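# Slide a reel fully onto a scanner's glass

## Task

A reel is resting partly over the rim of the scanner's glass. Get the whole reel lying flat on the glass with the same face still on top. It must stay there on its own, not because the robot holds it. Then open the gripper and pull the arms away.

## Robot and tools

Robot: two arms, left_arm and right_arm, each ending in a two-finger gripper with a wrist camera (cam_left_wrist, cam_right_wrist, both 504x504 fisheye). Names do not indicate sides of an image.

Frame: one scene frame for everything. Origin on the table top midway between the arm bases; +x points out over the table, +z up, and left_arm sits on the +y side. Distances in metres, orientations as quaternions written w first (qw, qx, qy, qz). On each gripper the fingers extend along its own +z axis and close along its own y axis. The reported end_effector_position is the point between the finger pads, roughly 1 cm short of the fingertips. Reported hand positions can be a bit wrong, more so at long reach, and arms tend to settle a centimetre or so below the commanded height.

Row format (used by both motion tools): 16 numbers, always both arms even if one is idle. First left_arm: x, y, z, qw, qx, qy, qz, opening; then the same eight for right_arm. x, y, z and the quaternion are an absolute pose in the scene frame, not an offset. Opening runs from -1 (closed) to +1 (fully open, 0.094 m). To hold something, command an opening around 0.03 below the current grip_measured; a smaller gap grips more gently. To keep an arm still, resend the exact pose and opening from the last result before it stopped; to keep an orientation fixed, repeat the same quaternion in every row rather than copying the drifted reported one.

execute_actions(actions): a list of up to 15 actions run one after another. Each action is a list of up to 15 rows; each row is one 1/30 s control step, and if fewer than 15 rows are given the final row is repeated to fill the 0.5 s action. An empty list just returns the current state and images. Per step, the commanded pose is clipped to within 70 mm and 16 degrees of where the gripper actually is, so distant targets need several actions. A target more than 0.6 m from a gripper's current position along any of its own axes makes that action refused for both arms; if the first action fails this or anything is malformed, nothing at all runs.

move(target, speed, blocking): target is one 16-number row as above (absolute poses). Each gripper travels a straight line toward its pose, turning the shorter way; both arms finish together, in 0.5 to 10 s (cut off at 10 s). speed is the path's top speed in m/s, 0.002 to 0.5, default 0.25; rotation is capped at twice that value in rad/s. Openings take effect at the start. The path ignores obstacles and the other arm, and the real gripper can lag, drift, or overshoot the speed, especially with the arm nearly straight. Faster moves and targets set deeper past a contact hit and press harder. blocking=false returns after 0.5 s while motion continues; until a result shows the move ended, further moves and execute_actions are refused, so call wait or stop first. The result adds a move: line with the outcome (done, off_target, moving, held, fault), the limits that applied (paced = pose clipped; held = some steps blocked, after which the arm may jump faster), and each gripper's distance to its pose.

wait(seconds): 0 to 10; lets the scene run with the last commands held, returning early if a running move ends. stop(): brakes a running move; it needs stopping distance, and the fingers keep moving. zoom_image(camera, region): camera is cam_left_wrist or cam_right_wrist; region is [x0, y0, x1, y1] in pixels from the top-left, at most 504 by 504. finished_scene(scene): pass the integer number of the current scene to end it; irreversible, and the goal must already hold stably.

Results: a state line 'left_arm: ... | right_arm: ...' with each gripper's position and quaternion; Hand target lines showing the pose each controller is now driving toward; grip_measured on the command scale (each gripper may be off by about 1 mm); Joint positions, whose last value is the opening in metres; joint torques (noisy, offset, nonzero even in free air); camera images plus calibration lines for any camera whose numbers changed. A 'pose unreachable' line means the clearance check altered or blocked that arm's command. FAULT lines mean an arm stopped. MOTOR HOT appears at 85 °C; at 100 °C an OVER-TEMPERATURE FAULT drops that arm, so avoid long loaded holds.

Joint limits (rad), base to hand: waist -2.880 to 2.880, shoulder 0.000 to 3.142, elbow 0.000 to 3.019, wrist pitch -1.693 to 1.571, wrist yaw -1.571 to 1.571, wrist roll -2.094 to 2.094. Elbows cannot fully straighten.

Cautions: nothing may leave the table. Do not let the arms collide or push on each other. Avoid drops, slips, slams and heavy pressing. Occasional outside tugs or shoves may disturb held or loose objects. The sim keeps running while the operator thinks, holding the last command.

Each tool is called after "Emit:" as name(argument=value, ...) on one line, values as JSON.

## Session

Emit:
execute_actions(actions=[])

Scene clock: 0.00 s.
left_arm: end_effector_position=(+0.2663, +0.4887, +0.1115) grip_measured=+1.000 end_effector_quat_wxyz=(+0.026, +0.924, -0.204, +0.322) | right_arm: end_effector_position=(+0.3008, -0.4185, +0.2913) grip_measured=+1.000 end_effector_quat_wxyz=(+0.525, -0.332, +0.760, -0.189)
Joint positions: left_arm=[ 0.981  1.039  0.568 -0.792  0.591 -1.953  0.094] | right_arm=[-0.42   0.311  0.519 -0.681 -0.599 -1.038  0.094]
Joint velocities: left_arm=[-0.005 -0.024  0.002 -0.022  0.007 -0.037  0.   ] | right_arm=[-0.015  0.005  0.002 -0.002  0.037 -0.007  0.   ]
Joint torques (N m, as the arm reports them, + toward a larger angle): no reading
Motor temperatures (°C, as the motors report them): left_arm=[29 27 30 31 31 28] | right_arm=[31 30 27 29 30 31]
Hand target (left_arm): +0.272, +0.495, +0.119; +0.018, +0.922, -0.206, +0.326
Hand target (right_arm): +0.302, -0.419, +0.311; +0.534, -0.334, +0.750, -0.202

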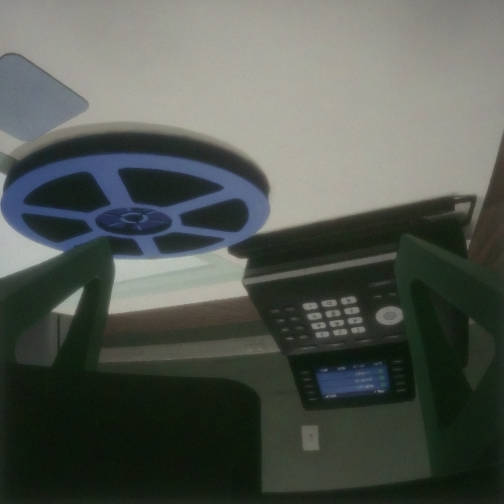

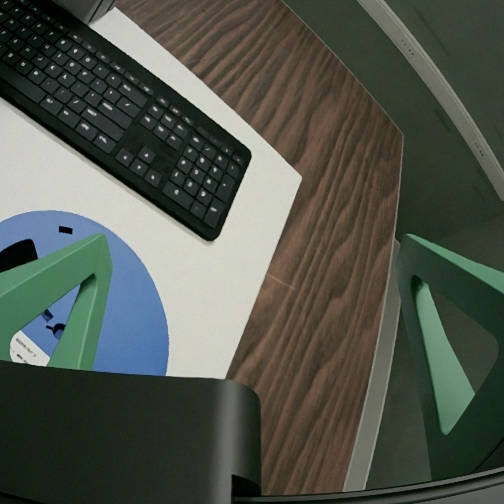

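I need a better view; I'll raise the left camera over the table, looking down.

Emit:
move(target=[0.3,0.15,0.45,0,1,0,0,1, 0.3008,-0.4185,0.2913,0.525,-0.332,0.760,-0.189,1])

Scene clock: 4.83 s.
left_arm: end_effector_position=(+0.2983, +0.1536, +0.4292) grip_measured=+1.000 end_effector_quat_wxyz=(+0.273, +0.729, -0.581, +0.238) | right_arm: end_effector_position=(+0.3008, -0.4185, +0.2913) grip_measured=+1.000 end_effector_quat_wxyz=(+0.525, -0.332, +0.760, -0.189)
Joint positions: left_arm=[-0.073  1.134  1.469 -1.684  0.714 -2.084  0.094] | right_arm=[-0.42   0.311  0.519 -0.681 -0.599 -1.038  0.094]
Joint velocities: left_arm=[-0.015 -0.005  0.002 -0.017 -0.037 -0.037  0.   ] | right_arm=[-0.015 -0.005 -0.012 -0.007 -0.037 -0.007  0.   ]
Joint torques (N m, as the arm reports them, + toward a larger angle): left_arm=[ 0.19 -4.51 12.09 -0.26  0.34 -0.23] | right_arm=[ 0.64  1.24 11.26  0.79 -0.26  0.1 ]
Motor temperatures (°C, as the motors report them): left_arm=[29 27 32 31 31 28] | right_arm=[31 30 29 29 30 31]
Hand target (left_arm): +0.301, +0.150, +0.449; +0.267, +0.724, -0.586, +0.248
Hand target (right_arm): +0.301, -0.419, +0.291; +0.525, -0.332, +0.760, -0.189
Off the commanded pose (left_arm): 0.021 m, 86 deg; orientation clipped at the last step of the last action.
Off the commanded pose (right_arm): 0.000 m, 0 deg.
joint sent to its limit (left arm) — the command would take joint 4 (wrist pitch) past its lower limit and joint 6 (wrist roll) past its lower limit, so those joints were sent only as far as their limits.
move: off_target (left_arm); limits=paced
camera_calibration (this result's frames):
cam_left_wrist: T_world_to_cam=[[0.975504, 0.181914, -0.12369, -0.264968], [0.156932, -0.181464, 0.970795, -0.430858], [0.154156, -0.966425, -0.205567, 0.314992], [0, 0, 0, 1]] pos_world=[0.277535, 0.274432, 0.450253]

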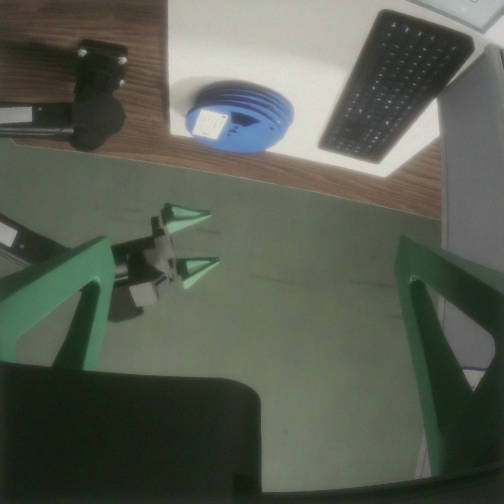

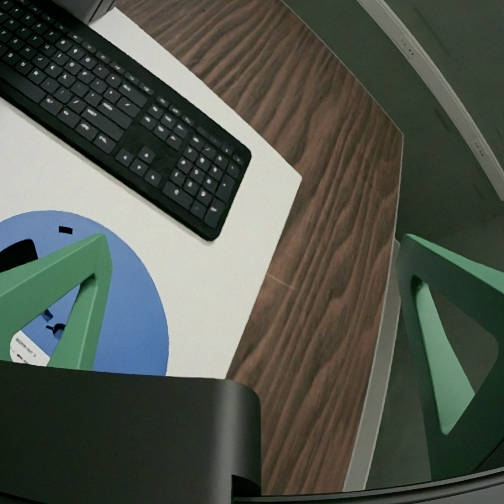

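Orientation got stuck; try a different down-pointing quaternion.

Emit:
move(target=[0.3,0.25,0.45,0,0.707,-0.707,0,1, 0.3008,-0.4185,0.2913,0.525,-0.332,0.760,-0.189,1])

Scene clock: 9.57 s.
left_arm: end_effector_position=(+0.3018, +0.2532, +0.4253) grip_measured=+1.000 end_effector_quat_wxyz=(-0.082, +0.708, -0.686, +0.147) | right_arm: end_effector_position=(+0.3008, -0.4185, +0.2913) grip_measured=+1.000 end_effector_quat_wxyz=(+0.525, -0.332, +0.760, -0.189)
Joint positions: left_arm=[-0.117  1.035  1.486 -1.684  0.005 -1.852  0.094] | right_arm=[-0.42   0.311  0.519 -0.681 -0.599 -1.038  0.094]
Joint velocities: left_arm=[ 0.005 -0.005 -0.002 -0.032  0.051  0.037  0.   ] | right_arm=[-0.005 -0.005  0.017 -0.012 -0.051  0.037  0.   ]
Joint torques (N m, as the arm reports them, + toward a larger angle): left_arm=[-0.6  -4.36 11.5   0.03 -0.13 -0.07] | right_arm=[ 0.59  1.09 11.2   0.77 -0.24  0.1 ]
Motor temperatures (°C, as the motors report them): left_arm=[29 28 34 31 31 28] | right_arm=[31 30 30 29 30 31]
Hand target (left_arm): +0.298, +0.251, +0.450; -0.094, +0.697, -0.691, +0.166
Hand target (right_arm): +0.301, -0.419, +0.291; +0.525, -0.332, +0.760, -0.189
Off the commanded pose (left_arm): 0.025 m, 19 deg; orientation clipped at the last step of the last action.
Off the commanded pose (right_arm): 0.000 m, 0 deg.
joint sent to its limit (left arm) — the command would take joint 4 (wrist pitch) past its lower limit, so that joint was sent only as far as its limit.
move: off_target (left_arm); limits=paced
camera_calibration (this result's frames):
cam_left_wrist: T_world_to_cam=[[0.946176, 0.0530447, 0.319277, -0.433875], [-0.171727, -0.753889, 0.634162, -0.0222289], [0.274338, -0.654857, -0.704202, 0.506776], [0, 0, 0, 1]] pos_world=[0.267677, 0.338123, 0.509496]

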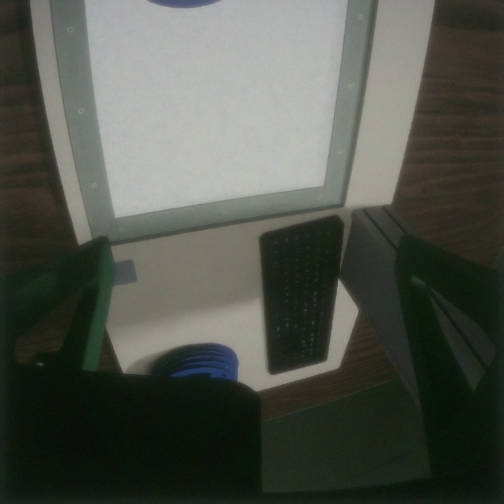

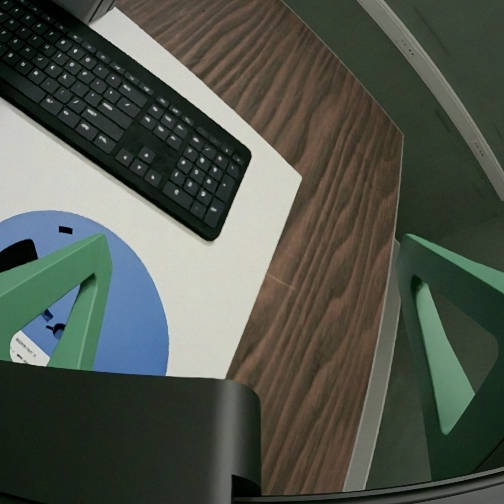

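Emit:
move(target=[0.25,0.5,0.40,0,0.707,-0.707,0,1, 0.3008,-0.4185,0.2913,0.525,-0.332,0.760,-0.189,1])

Scene clock: 16.87 s.
left_arm: end_effector_position=(+0.2492, +0.5031, +0.3960) grip_measured=+1.000 end_effector_quat_wxyz=(-0.133, +0.708, -0.693, +0.025) | right_arm: end_effector_position=(+0.3008, -0.4185, +0.2913) grip_measured=+1.000 end_effector_quat_wxyz=(+0.525, -0.332, +0.760, -0.189)
Joint positions: left_arm=[ 0.735  1.024  1.409 -1.684 -0.002 -0.988  0.094] | right_arm=[-0.42   0.311  0.519 -0.681 -0.599 -1.038  0.094]
Joint velocities: left_arm=[-0.015 -0.024 -0.022  0.007 -0.051 -0.051  0.   ] | right_arm=[-0.005  0.005  0.007  0.012 -0.007  0.007  0.   ]
Joint torques (N m, as the arm reports them, + toward a larger angle): left_arm=[ 0.04 -3.82  8.48  0.15 -0.17 -0.05] | right_arm=[ 0.64  1.2  11.27  0.81 -0.24  0.11]
Motor temperatures (°C, as the motors report them): left_arm=[29 28 36 31 31 28] | right_arm=[31 30 31 29 30 31]
Hand target (left_arm): +0.247, +0.499, +0.399; -0.131, +0.701, -0.701, +0.023
Hand target (right_arm): +0.301, -0.419, +0.291; +0.525, -0.332, +0.760, -0.189
Off the commanded pose (left_arm): 0.005 m, 16 deg; orientation clipped at the last step of the last action.
Off the commanded pose (right_arm): 0.000 m, 0 deg.
joint sent to its limit (left arm) — the command would take joint 4 (wrist pitch) past its lower limit, so that joint was sent only as far as its limit.
move: off_target (left_arm); limits=paced
camera_calibration (this result's frames):
cam_left_wrist: T_world_to_cam=[[0.973755, 0.00954164, 0.227399, -0.336594], [-0.095584, -0.889598, 0.446631, 0.299191], [0.206556, -0.456645, -0.865338, 0.645217], [0, 0, 0, 1]] pos_world=[0.223085, 0.564006, 0.501244]

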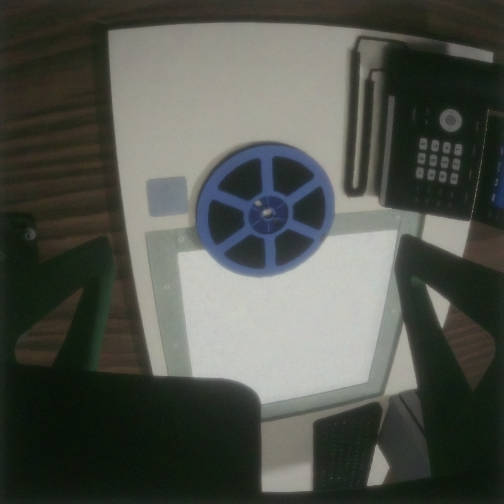

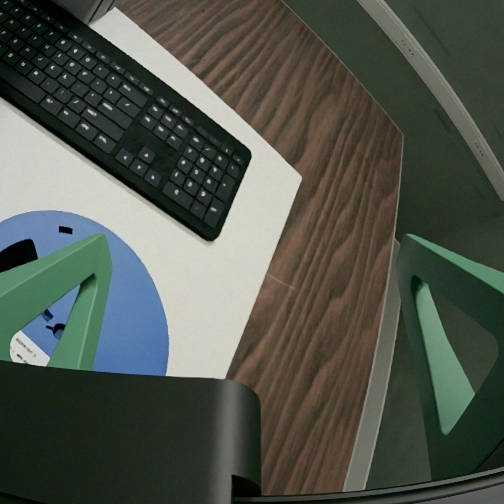

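Emit:
move(target=[0.365,0.5,0.045,0,0.707,-0.707,0,1, 0.3008,-0.4185,0.2913,0.525,-0.332,0.760,-0.189,1])

Scene clock: 25.67 s.
left_arm: end_effector_position=(+0.3653, +0.5054, +0.0455) grip_measured=+1.000 end_effector_quat_wxyz=(+0.006, +0.706, -0.709, -0.003) | right_arm: end_effector_position=(+0.3008, -0.4185, +0.2913) grip_measured=+1.000 end_effector_quat_wxyz=(+0.525, -0.332, +0.760, -0.189)
Joint positions: left_arm=[ 0.577  1.582  0.977 -0.979 -0.001 -1.122  0.094] | right_arm=[-0.42   0.311  0.519 -0.681 -0.599 -1.038  0.094]
Joint velocities: left_arm=[-0.015 -0.015  0.017  0.002 -0.007  0.022  0.   ] | right_arm=[-0.015 -0.015 -0.017  0.002 -0.11   0.022  0.   ]
Joint torques (N m, as the arm reports them, + toward a larger angle): left_arm=[  0.7  -11.48   6.05   0.92   0.01  -0.28] | right_arm=[ 0.6   1.16 11.19  0.78 -0.25  0.11]
Motor temperatures (°C, as the motors report them): left_arm=[29 28 35 31 31 28] | right_arm=[31 30 31 29 30 31]
Hand target (left_arm): +0.368, +0.502, +0.044; -0.001, +0.706, -0.708, +0.001
Hand target (right_arm): +0.301, -0.419, +0.291; +0.525, -0.332, +0.760, -0.189
Off the commanded pose (left_arm): 0.005 m, 1 deg.
Off the commanded pose (right_arm): 0.000 m, 0 deg.
move: done
camera_calibration (this result's frames):
cam_left_wrist: T_world_to_cam=[[0.999954, 0.00254319, -0.0091994, -0.365195], [0.00749286, -0.806213, 0.591578, 0.382474], [-0.00591219, -0.59162, -0.806195, 0.462164], [0, 0, 0, 1]] pos_world=[0.365045, 0.58271, 0.142971]

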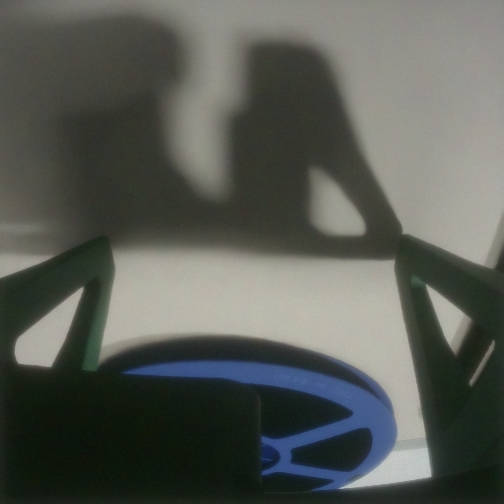

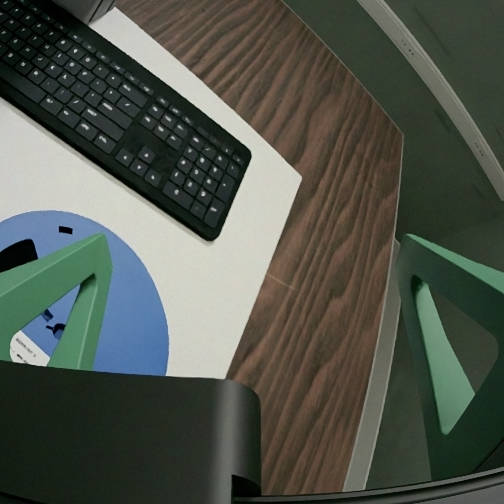

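Emit:
move(target=[0.365,0.27,0.04,0,0.707,-0.707,0,1, 0.3008,-0.4185,0.2913,0.525,-0.332,0.760,-0.189,1], speed=0.1)

Emit:
move(target=[0.33,0.45,0.38,0,0.707,-0.707,0,1, 0.3008,-0.4185,0.2913,0.525,-0.332,0.760,-0.189,1])

Scene clock: 33.43 s.
left_arm: end_effector_position=(+0.3663, +0.2709, +0.0436) grip_measured=+1.000 end_effector_quat_wxyz=(-0.000, +0.704, -0.710, -0.001) | right_arm: end_effector_position=(+0.3008, -0.4185, +0.2913) grip_measured=+1.000 end_effector_quat_wxyz=(+0.525, -0.332, +0.760, -0.189)
Joint positions: left_arm=[-0.03   1.499  0.873 -0.947 -0.001 -1.725  0.094] | right_arm=[-0.42   0.311  0.519 -0.681 -0.599 -1.038  0.094]
Joint velocities: left_arm=[-0.005  0.005  0.007 -0.012  0.022 -0.007  0.   ] | right_arm=[-0.015 -0.005 -0.002  0.002  0.037  0.051  0.   ]
Joint torques (N m, as the arm reports them, + toward a larger angle): left_arm=[ 0.42 -9.56  6.27  0.77 -0.07 -0.27] | right_arm=[ 0.84  1.27 11.27  0.8  -0.25  0.11]
Motor temperatures (°C, as the motors report them): left_arm=[29 28 35 31 31 28] | right_arm=[31 30 32 29 30 31]
Hand target (left_arm): +0.368, +0.269, +0.040; -0.003, +0.707, -0.707, +0.002
Hand target (right_arm): +0.301, -0.419, +0.291; +0.525, -0.332, +0.760, -0.189
Off the commanded pose (left_arm): 0.004 m, 1 deg.
Off the commanded pose (right_arm): 0.000 m, 0 deg.
move: done
camera_calibration (this result's frames):
cam_left_wrist: T_world_to_cam=[[0.999996, -0.00201685, 0.0018931, -0.364938], [-0.00274407, -0.80958, 0.587004, 0.19945], [0.000348719, -0.587006, -0.809582, 0.318548], [0, 0, 0, 1]] pos_world=[0.365373, 0.347725, 0.141504]

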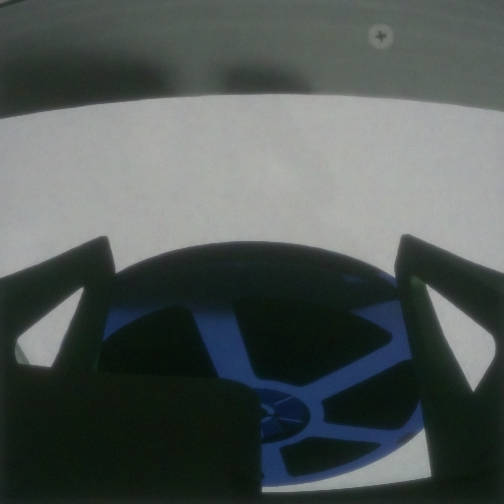

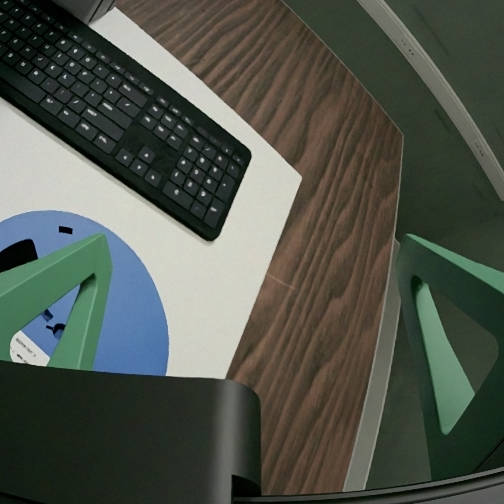

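Scene clock: 35.50 s.
left_arm: end_effector_position=(+0.3206, +0.4475, +0.3660) grip_measured=+1.000 end_effector_quat_wxyz=(-0.074, +0.708, -0.701, +0.033) | right_arm: end_effector_position=(+0.3008, -0.4185, +0.2913) grip_measured=+1.000 end_effector_quat_wxyz=(+0.525, -0.332, +0.760, -0.189)
Joint positions: left_arm=[ 0.479  1.163  1.438 -1.683 -0.004 -1.234  0.094] | right_arm=[-0.42   0.311  0.519 -0.681 -0.599 -1.038  0.094]
Joint velocities: left_arm=[ 0.005 -0.005 -0.002 -0.022 -0.066  0.066  0.   ] | right_arm=[ 0.015 -0.005  0.002  0.002  0.007  0.007  0.   ]
Joint torques (N m, as the arm reports them, + toward a larger angle): left_arm=[-0.29 -5.64 11.   -0.05 -0.03 -0.08] | right_arm=[ 0.83  1.19 11.21  0.83 -0.25  0.11]
Motor temperatures (°C, as the motors report them): left_arm=[29 28 35 31 31 28] | right_arm=[31 30 32 29 30 31]
Hand target (left_arm): +0.325, +0.450, +0.380; -0.080, +0.705, -0.703, +0.037
Hand target (right_arm): +0.301, -0.419, +0.291; +0.525, -0.332, +0.760, -0.189
Off the commanded pose (left_arm): 0.017 m, 9 deg.
Off the commanded pose (right_arm): 0.000 m, 0 deg.
joint sent to its limit (left arm) — the command would take joint 4 (wrist pitch) past its lower limit, so that joint was sent only as far as its limit.
move: off_target (left_arm)
camera_calibration (this result's frames):
cam_left_wrist: T_world_to_cam=[[0.987887, 0.0127302, 0.154651, -0.378145], [-0.0729289, -0.841612, 0.535136, 0.20886], [0.136969, -0.539933, -0.830489, 0.625997], [0, 0, 0, 1]] pos_world=[0.303054, 0.518589, 0.466596]

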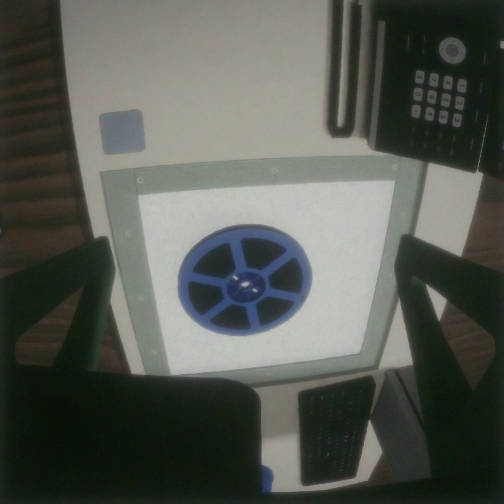

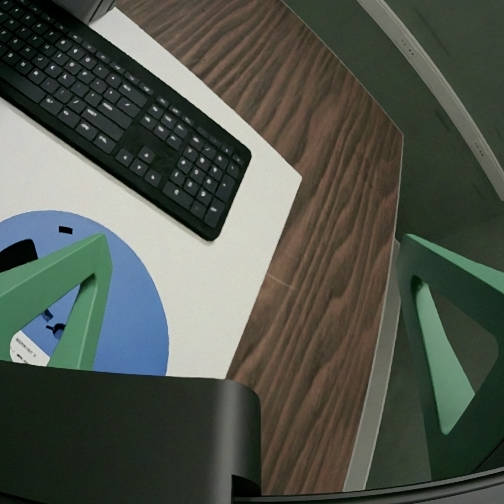

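The overhead view shows the reel fully inside the frame, lying flat on the glass.

Emit:
finished_scene(scene=1)

The scene is finished: the task was done.


## Next scene

The same job, from a new start.

Emit:
execute_actions(actions=[])

Scene clock: 0.00 s.
left_arm: end_effector_position=(+0.4255, +0.1953, +0.2727) grip_measured=+1.000 end_effector_quat_wxyz=(-0.078, +0.788, +0.602, +0.102) | right_arm: end_effector_position=(+0.1443, -0.8351, +0.3027) grip_measured=+1.000 end_effector_quat_wxyz=(+0.006, +0.642, +0.706, -0.299)
Joint positions: left_arm=[-0.273  1.523  1.525 -1.608 -0.255  1.428  0.094] | right_arm=[-1.004  1.416  1.414 -1.274  0.539  0.222  0.094]
Joint velocities: left_arm=[-0.015 -0.005 -0.012  0.007 -0.081  0.051  0.   ] | right_arm=[-0.015 -0.015 -0.002  0.012 -0.022  0.037  0.   ]
Joint torques (N m, as the arm reports them, + toward a larger angle): no reading
Motor temperatures (°C, as the motors report them): left_arm=[29 28 31 31 31 28] | right_arm=[31 30 28 29 30 31]
Hand target (left_arm): +0.431, +0.193, +0.276; -0.073, +0.788, +0.602, +0.105
Hand target (right_arm): +0.146, -0.840, +0.319; +0.022, +0.644, +0.700, -0.307
camera_calibration (this result's frames):
cam_left_wrist: T_world_to_cam=[[-0.966367, 0.257165, 0.000271461, 0.361831], [0.162772, 0.610841, 0.774841, -0.395126], [0.199096, 0.748826, -0.632156, 0.0657273], [0, 0, 0, 1]] pos_world=[0.400891, 0.0990902, 0.347611]
cam_right_wrist: T_world_to_cam=[[-0.911634, 0.00905354, 0.410904, 0.0131101], [0.0783852, 0.985237, 0.152198, 0.770261], [-0.403459, 0.170958, -0.898885, 0.594708], [0, 0, 0, 1]] pos_world=[0.191515, -0.860678, 0.411955]

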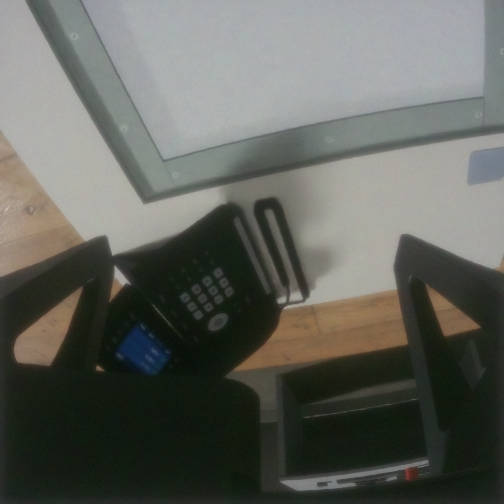

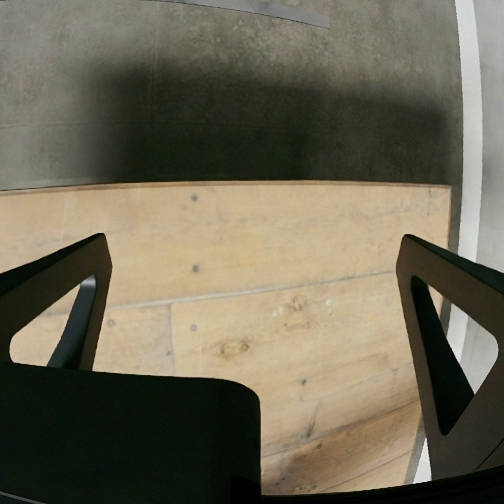

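Emit:
move(target=[0.4255,0.1953,0.2727,-0.078,0.788,0.602,0.102,1, 0.3,-0.4,0.42,0,0.707,0.707,0,1])

Scene clock: 6.63 s.
left_arm: end_effector_position=(+0.4255, +0.1953, +0.2727) grip_measured=+1.000 end_effector_quat_wxyz=(-0.078, +0.788, +0.602, +0.102) | right_arm: end_effector_position=(+0.2989, -0.3957, +0.3988) grip_measured=+1.000 end_effector_quat_wxyz=(+0.137, +0.687, +0.706, +0.106)
Joint positions: left_arm=[-0.273  1.523  1.525 -1.608 -0.255  1.428  0.094] | right_arm=[ 0.031  0.877  1.323 -1.669 -0.009  1.408  0.094]
Joint velocities: left_arm=[-0.005 -0.005  0.017  0.007 -0.022  0.007  0.   ] | right_arm=[-0.005  0.005  0.022 -0.007 -0.037  0.037  0.   ]
Joint torques (N m, as the arm reports them, + toward a larger angle): left_arm=[  1.15 -12.69   8.16  -0.01  -0.05  -0.22] | right_arm=[ 0.33 -2.9  15.38 -0.12 -0.03  0.14]
Motor temperatures (°C, as the motors report them): left_arm=[29 28 33 31 31 28] | right_arm=[31 31 30 29 30 31]
Hand target (left_arm): +0.425, +0.195, +0.273; -0.078, +0.788, +0.602, +0.102
Hand target (right_arm): +0.302, -0.397, +0.421; +0.153, +0.691, +0.696, +0.121
Off the commanded pose (left_arm): 0.000 m, 0 deg.
Off the commanded pose (right_arm): 0.022 m, 20 deg; orientation clipped at the last step of the last action.
joint sent to its limit (right arm) — the command would take joint 4 (wrist pitch) past its lower limit, so that joint was sent only as far as its limit.
move: off_target (right_arm); limits=paced
camera_calibration (this result's frames):
cam_left_wrist: T_world_to_cam=[[-0.966367, 0.257165, 0.000271461, 0.361831], [0.162772, 0.610841, 0.774841, -0.395126], [0.199096, 0.748826, -0.632156, 0.0657273], [0, 0, 0, 1]] pos_world=[0.400891, 0.0990902, 0.347611]
cam_right_wrist: T_world_to_cam=[[-0.940084, -0.0272298, -0.339854, 0.404186], [-0.20718, 0.837279, 0.506004, 0.196376], [0.270775, 0.546097, -0.792754, 0.572932], [0, 0, 0, 1]] pos_world=[0.265518, -0.466292, 0.492192]

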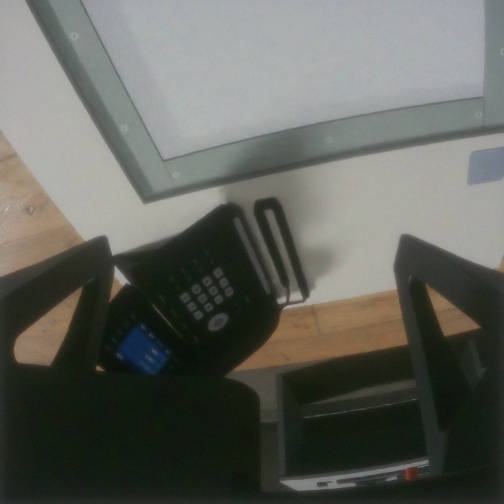

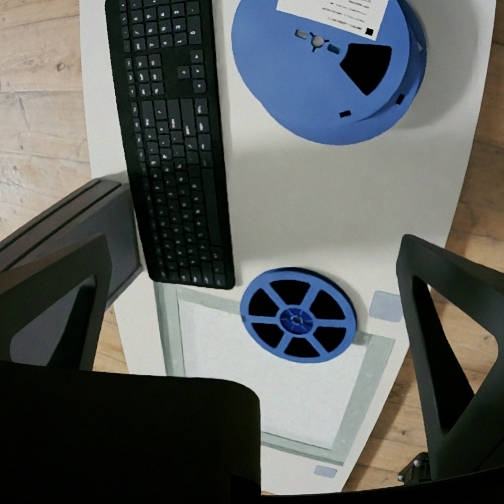

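Emit:
move(target=[0.4255,0.1953,0.2727,-0.078,0.788,0.602,0.102,1, 0.353,-0.175,0.05,0,0.707,0.707,0,1])

Scene clock: 18.60 s.
left_arm: end_effector_position=(+0.4255, +0.1953, +0.2727) grip_measured=+1.000 end_effector_quat_wxyz=(-0.078, +0.788, +0.602, +0.102) | right_arm: end_effector_position=(+0.3443, -0.1816, +0.0429) grip_measured=+1.000 end_effector_quat_wxyz=(-0.011, +0.702, +0.712, -0.017)
Joint positions: left_arm=[-0.273  1.523  1.525 -1.608 -0.255  1.428  0.094] | right_arm=[ 0.699  1.476  0.845 -0.978 -0.012  2.087  0.094]
Joint velocities: left_arm=[ 0.005 -0.015 -0.017 -0.002 -0.022 -0.022  0.   ] | right_arm=[ 0.005 -0.005 -0.017 -0.017 -0.007 -0.051  0.   ]
Joint torques (N m, as the arm reports them, + toward a larger angle): left_arm=[  0.85 -11.69   8.2    0.04  -0.03  -0.14] | right_arm=[  1.59 -11.1    8.41  -0.09  -0.02   0.15]
Motor temperatures (°C, as the motors report them): left_arm=[29 29 35 31 31 28] | right_arm=[31 31 33 29 30 31]
Hand target (left_arm): +0.425, +0.195, +0.273; -0.078, +0.788, +0.602, +0.102
Hand target (right_arm): +0.348, -0.175, +0.049; -0.007, +0.704, +0.711, -0.003
Off the commanded pose (left_arm): 0.000 m, 0 deg.
Off the commanded pose (right_arm): 0.013 m, 2 deg.
joint sent to its limit (right arm) — the command would take joint 6 (wrist roll) past its upper limit, so that joint was sent only as far as its limit.
move: off_target (right_arm)
camera_calibration (this result's frames):
cam_left_wrist: T_world_to_cam=[[-0.966367, 0.257165, 0.000271461, 0.361831], [0.162772, 0.610841, 0.774841, -0.395126], [0.199096, 0.748826, -0.632156, 0.0657273], [0, 0, 0, 1]] pos_world=[0.400891, 0.0990902, 0.347611]
cam_right_wrist: T_world_to_cam=[[-0.999293, -0.00718009, 0.036911, 0.339627], [0.0151423, 0.821658, 0.569779, 0.124489], [-0.0344193, 0.569935, -0.820968, 0.272213], [0, 0, 0, 1]] pos_world=[0.346871, -0.254993, 0.140011]

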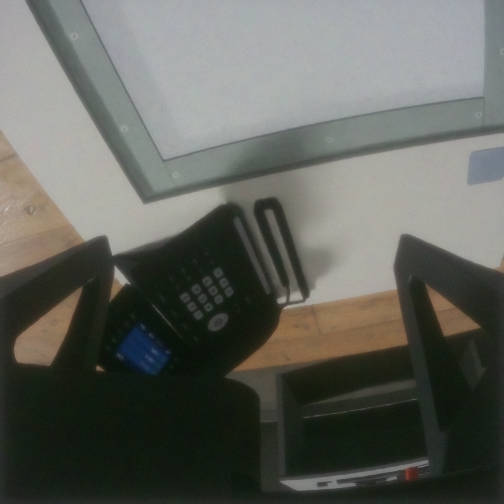

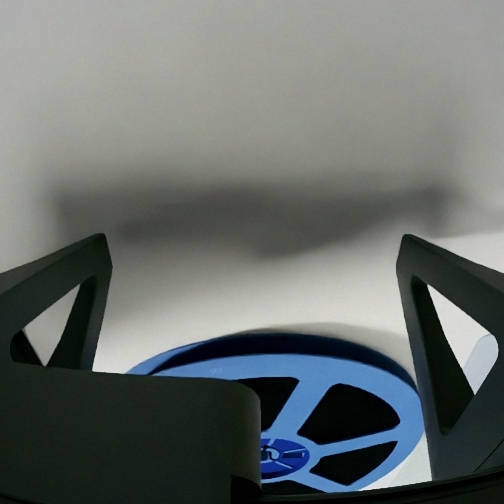

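Emit:
move(target=[0.4255,0.1953,0.2727,-0.078,0.788,0.602,0.102,1, 0.375,0.03,0.045,0,0.707,0.707,0,1], speed=0.1)

Emit:
move(target=[0.4255,0.1953,0.2727,-0.078,0.788,0.602,0.102,1, 0.33,-0.25,0.40,0,0.707,0.707,0,1])

Scene clock: 27.80 s.
left_arm: end_effector_position=(+0.4255, +0.1953, +0.2727) grip_measured=+1.000 end_effector_quat_wxyz=(-0.078, +0.788, +0.602, +0.102) | right_arm: end_effector_position=(+0.3714, +0.0134, +0.0408) grip_measured=+1.000 end_effector_quat_wxyz=(-0.052, +0.598, +0.800, -0.004)
Joint positions: left_arm=[-0.273  1.523  1.525 -1.608 -0.255  1.428  0.094] | right_arm=[ 0.982  1.808  1.266 -1.049 -0.103  2.095  0.094]
Joint velocities: left_arm=[-0.005 -0.015  0.002  0.012 -0.051  0.022  0.   ] | right_arm=[ 0.005 -0.015 -0.012  0.017 -0.037 -0.051  0.   ]
Joint torques (N m, as the arm reports them, + toward a larger angle): left_arm=[  1.34 -12.78   8.06   0.05  -0.09  -0.14] | right_arm=[  1.65 -13.79  12.73  -0.82  -0.19   0.1 ]
Motor temperatures (°C, as the motors report them): left_arm=[29 29 35 31 31 28] | right_arm=[31 31 33 29 30 31]
Hand target (left_arm): +0.425, +0.195, +0.273; -0.078, +0.788, +0.602, +0.102
Hand target (right_arm): +0.375, +0.029, +0.045; -0.054, +0.594, +0.803, +0.002
Off the commanded pose (left_arm): 0.000 m, 0 deg.
Off the commanded pose (right_arm): 0.018 m, 18 deg; orientation clipped at the last step of the last action.
joint sent to its limit (right arm) — the command would take joint 6 (wrist roll) past its upper limit, so that joint was sent only as far as its limit.
move: off_target (right_arm); limits=paced
camera_calibration (this result's frames):
cam_left_wrist: T_world_to_cam=[[-0.966367, 0.257165, 0.000271461, 0.361831], [0.162772, 0.610841, 0.774841, -0.395126], [0.199096, 0.748826, -0.632156, 0.0657273], [0, 0, 0, 1]] pos_world=[0.400891, 0.0990902, 0.347611]
cam_right_wrist: T_world_to_cam=[[-0.957838, -0.279351, 0.0671486, 0.355156], [-0.173909, 0.749766, 0.638441, 0.0333819], [-0.228695, 0.599846, -0.766736, 0.229884], [0, 0, 0, 1]] pos_world=[0.39856, -0.0637106, 0.1311]

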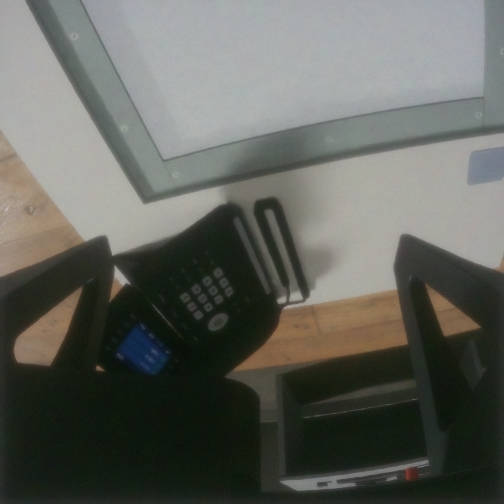

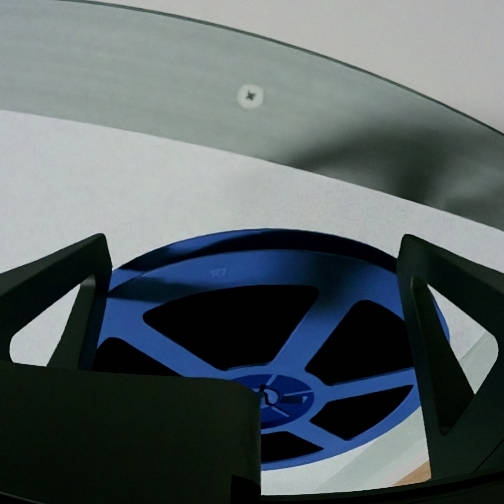

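Scene clock: 30.27 s.
left_arm: end_effector_position=(+0.4255, +0.1953, +0.2727) grip_measured=+1.000 end_effector_quat_wxyz=(-0.078, +0.788, +0.602, +0.102) | right_arm: end_effector_position=(+0.3293, -0.2463, +0.3816) grip_measured=+1.000 end_effector_quat_wxyz=(+0.046, +0.702, +0.701, +0.112)
Joint positions: left_arm=[-0.273  1.523  1.525 -1.608 -0.255  1.428  0.094] | right_arm=[ 0.547  1.048  1.389 -1.67  -0.004  1.951  0.094]
Joint velocities: left_arm=[-0.024  0.005  0.002 -0.022  0.037  0.007  0.   ] | right_arm=[ 0.005  0.015 -0.007 -0.017 -0.007 -0.051  0.   ]
Joint torques (N m, as the arm reports them, + toward a larger angle): left_arm=[  1.15 -12.26   7.97   0.    -0.08  -0.11] | right_arm=[ 0.03 -3.99 14.29 -0.26  0.16 -0.06]
Motor temperatures (°C, as the motors report them): left_arm=[29 29 35 31 31 28] | right_arm=[31 31 33 29 30 31]
Hand target (left_arm): +0.425, +0.195, +0.273; -0.078, +0.788, +0.602, +0.102
Hand target (right_arm): +0.334, -0.248, +0.399; +0.055, +0.700, +0.701, +0.127
Off the commanded pose (left_arm): 0.000 m, 0 deg.
Off the commanded pose (right_arm): 0.019 m, 14 deg.
joint sent to its limit (right arm) — the command would take joint 4 (wrist pitch) past its lower limit, so that joint was sent only as far as its limit.
move: off_target (right_arm)
camera_calibration (this result's frames):
cam_left_wrist: T_world_to_cam=[[-0.966367, 0.257165, 0.000271461, 0.361831], [0.162772, 0.610841, 0.774841, -0.395126], [0.199096, 0.748826, -0.632156, 0.0657273], [0, 0, 0, 1]] pos_world=[0.400891, 0.0990902, 0.347611]
cam_right_wrist: T_world_to_cam=[[-0.974827, 0.0184609, -0.222196, 0.408743], [-0.130852, 0.759523, 0.637183, -0.00815292], [0.180526, 0.650218, -0.737989, 0.503968], [0, 0, 0, 1]] pos_world=[0.306408, -0.329043, 0.467939]

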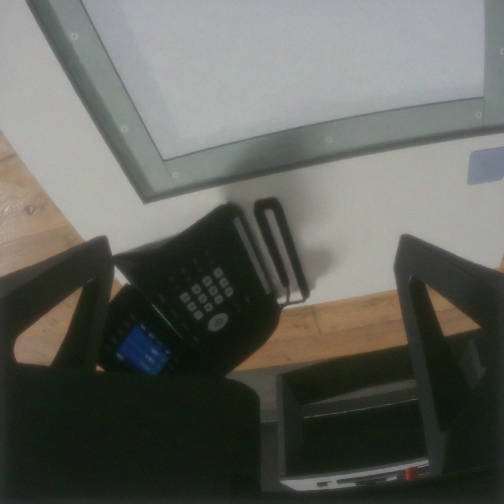

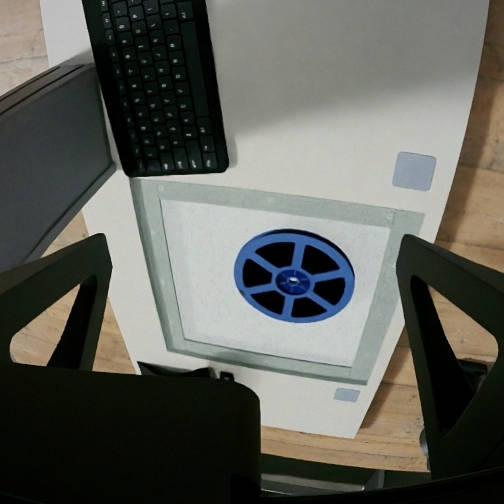

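The reel is fully on the glass with clear margin on every side.

Emit:
finished_scene(scene=2)

The scene is finished: the task was done.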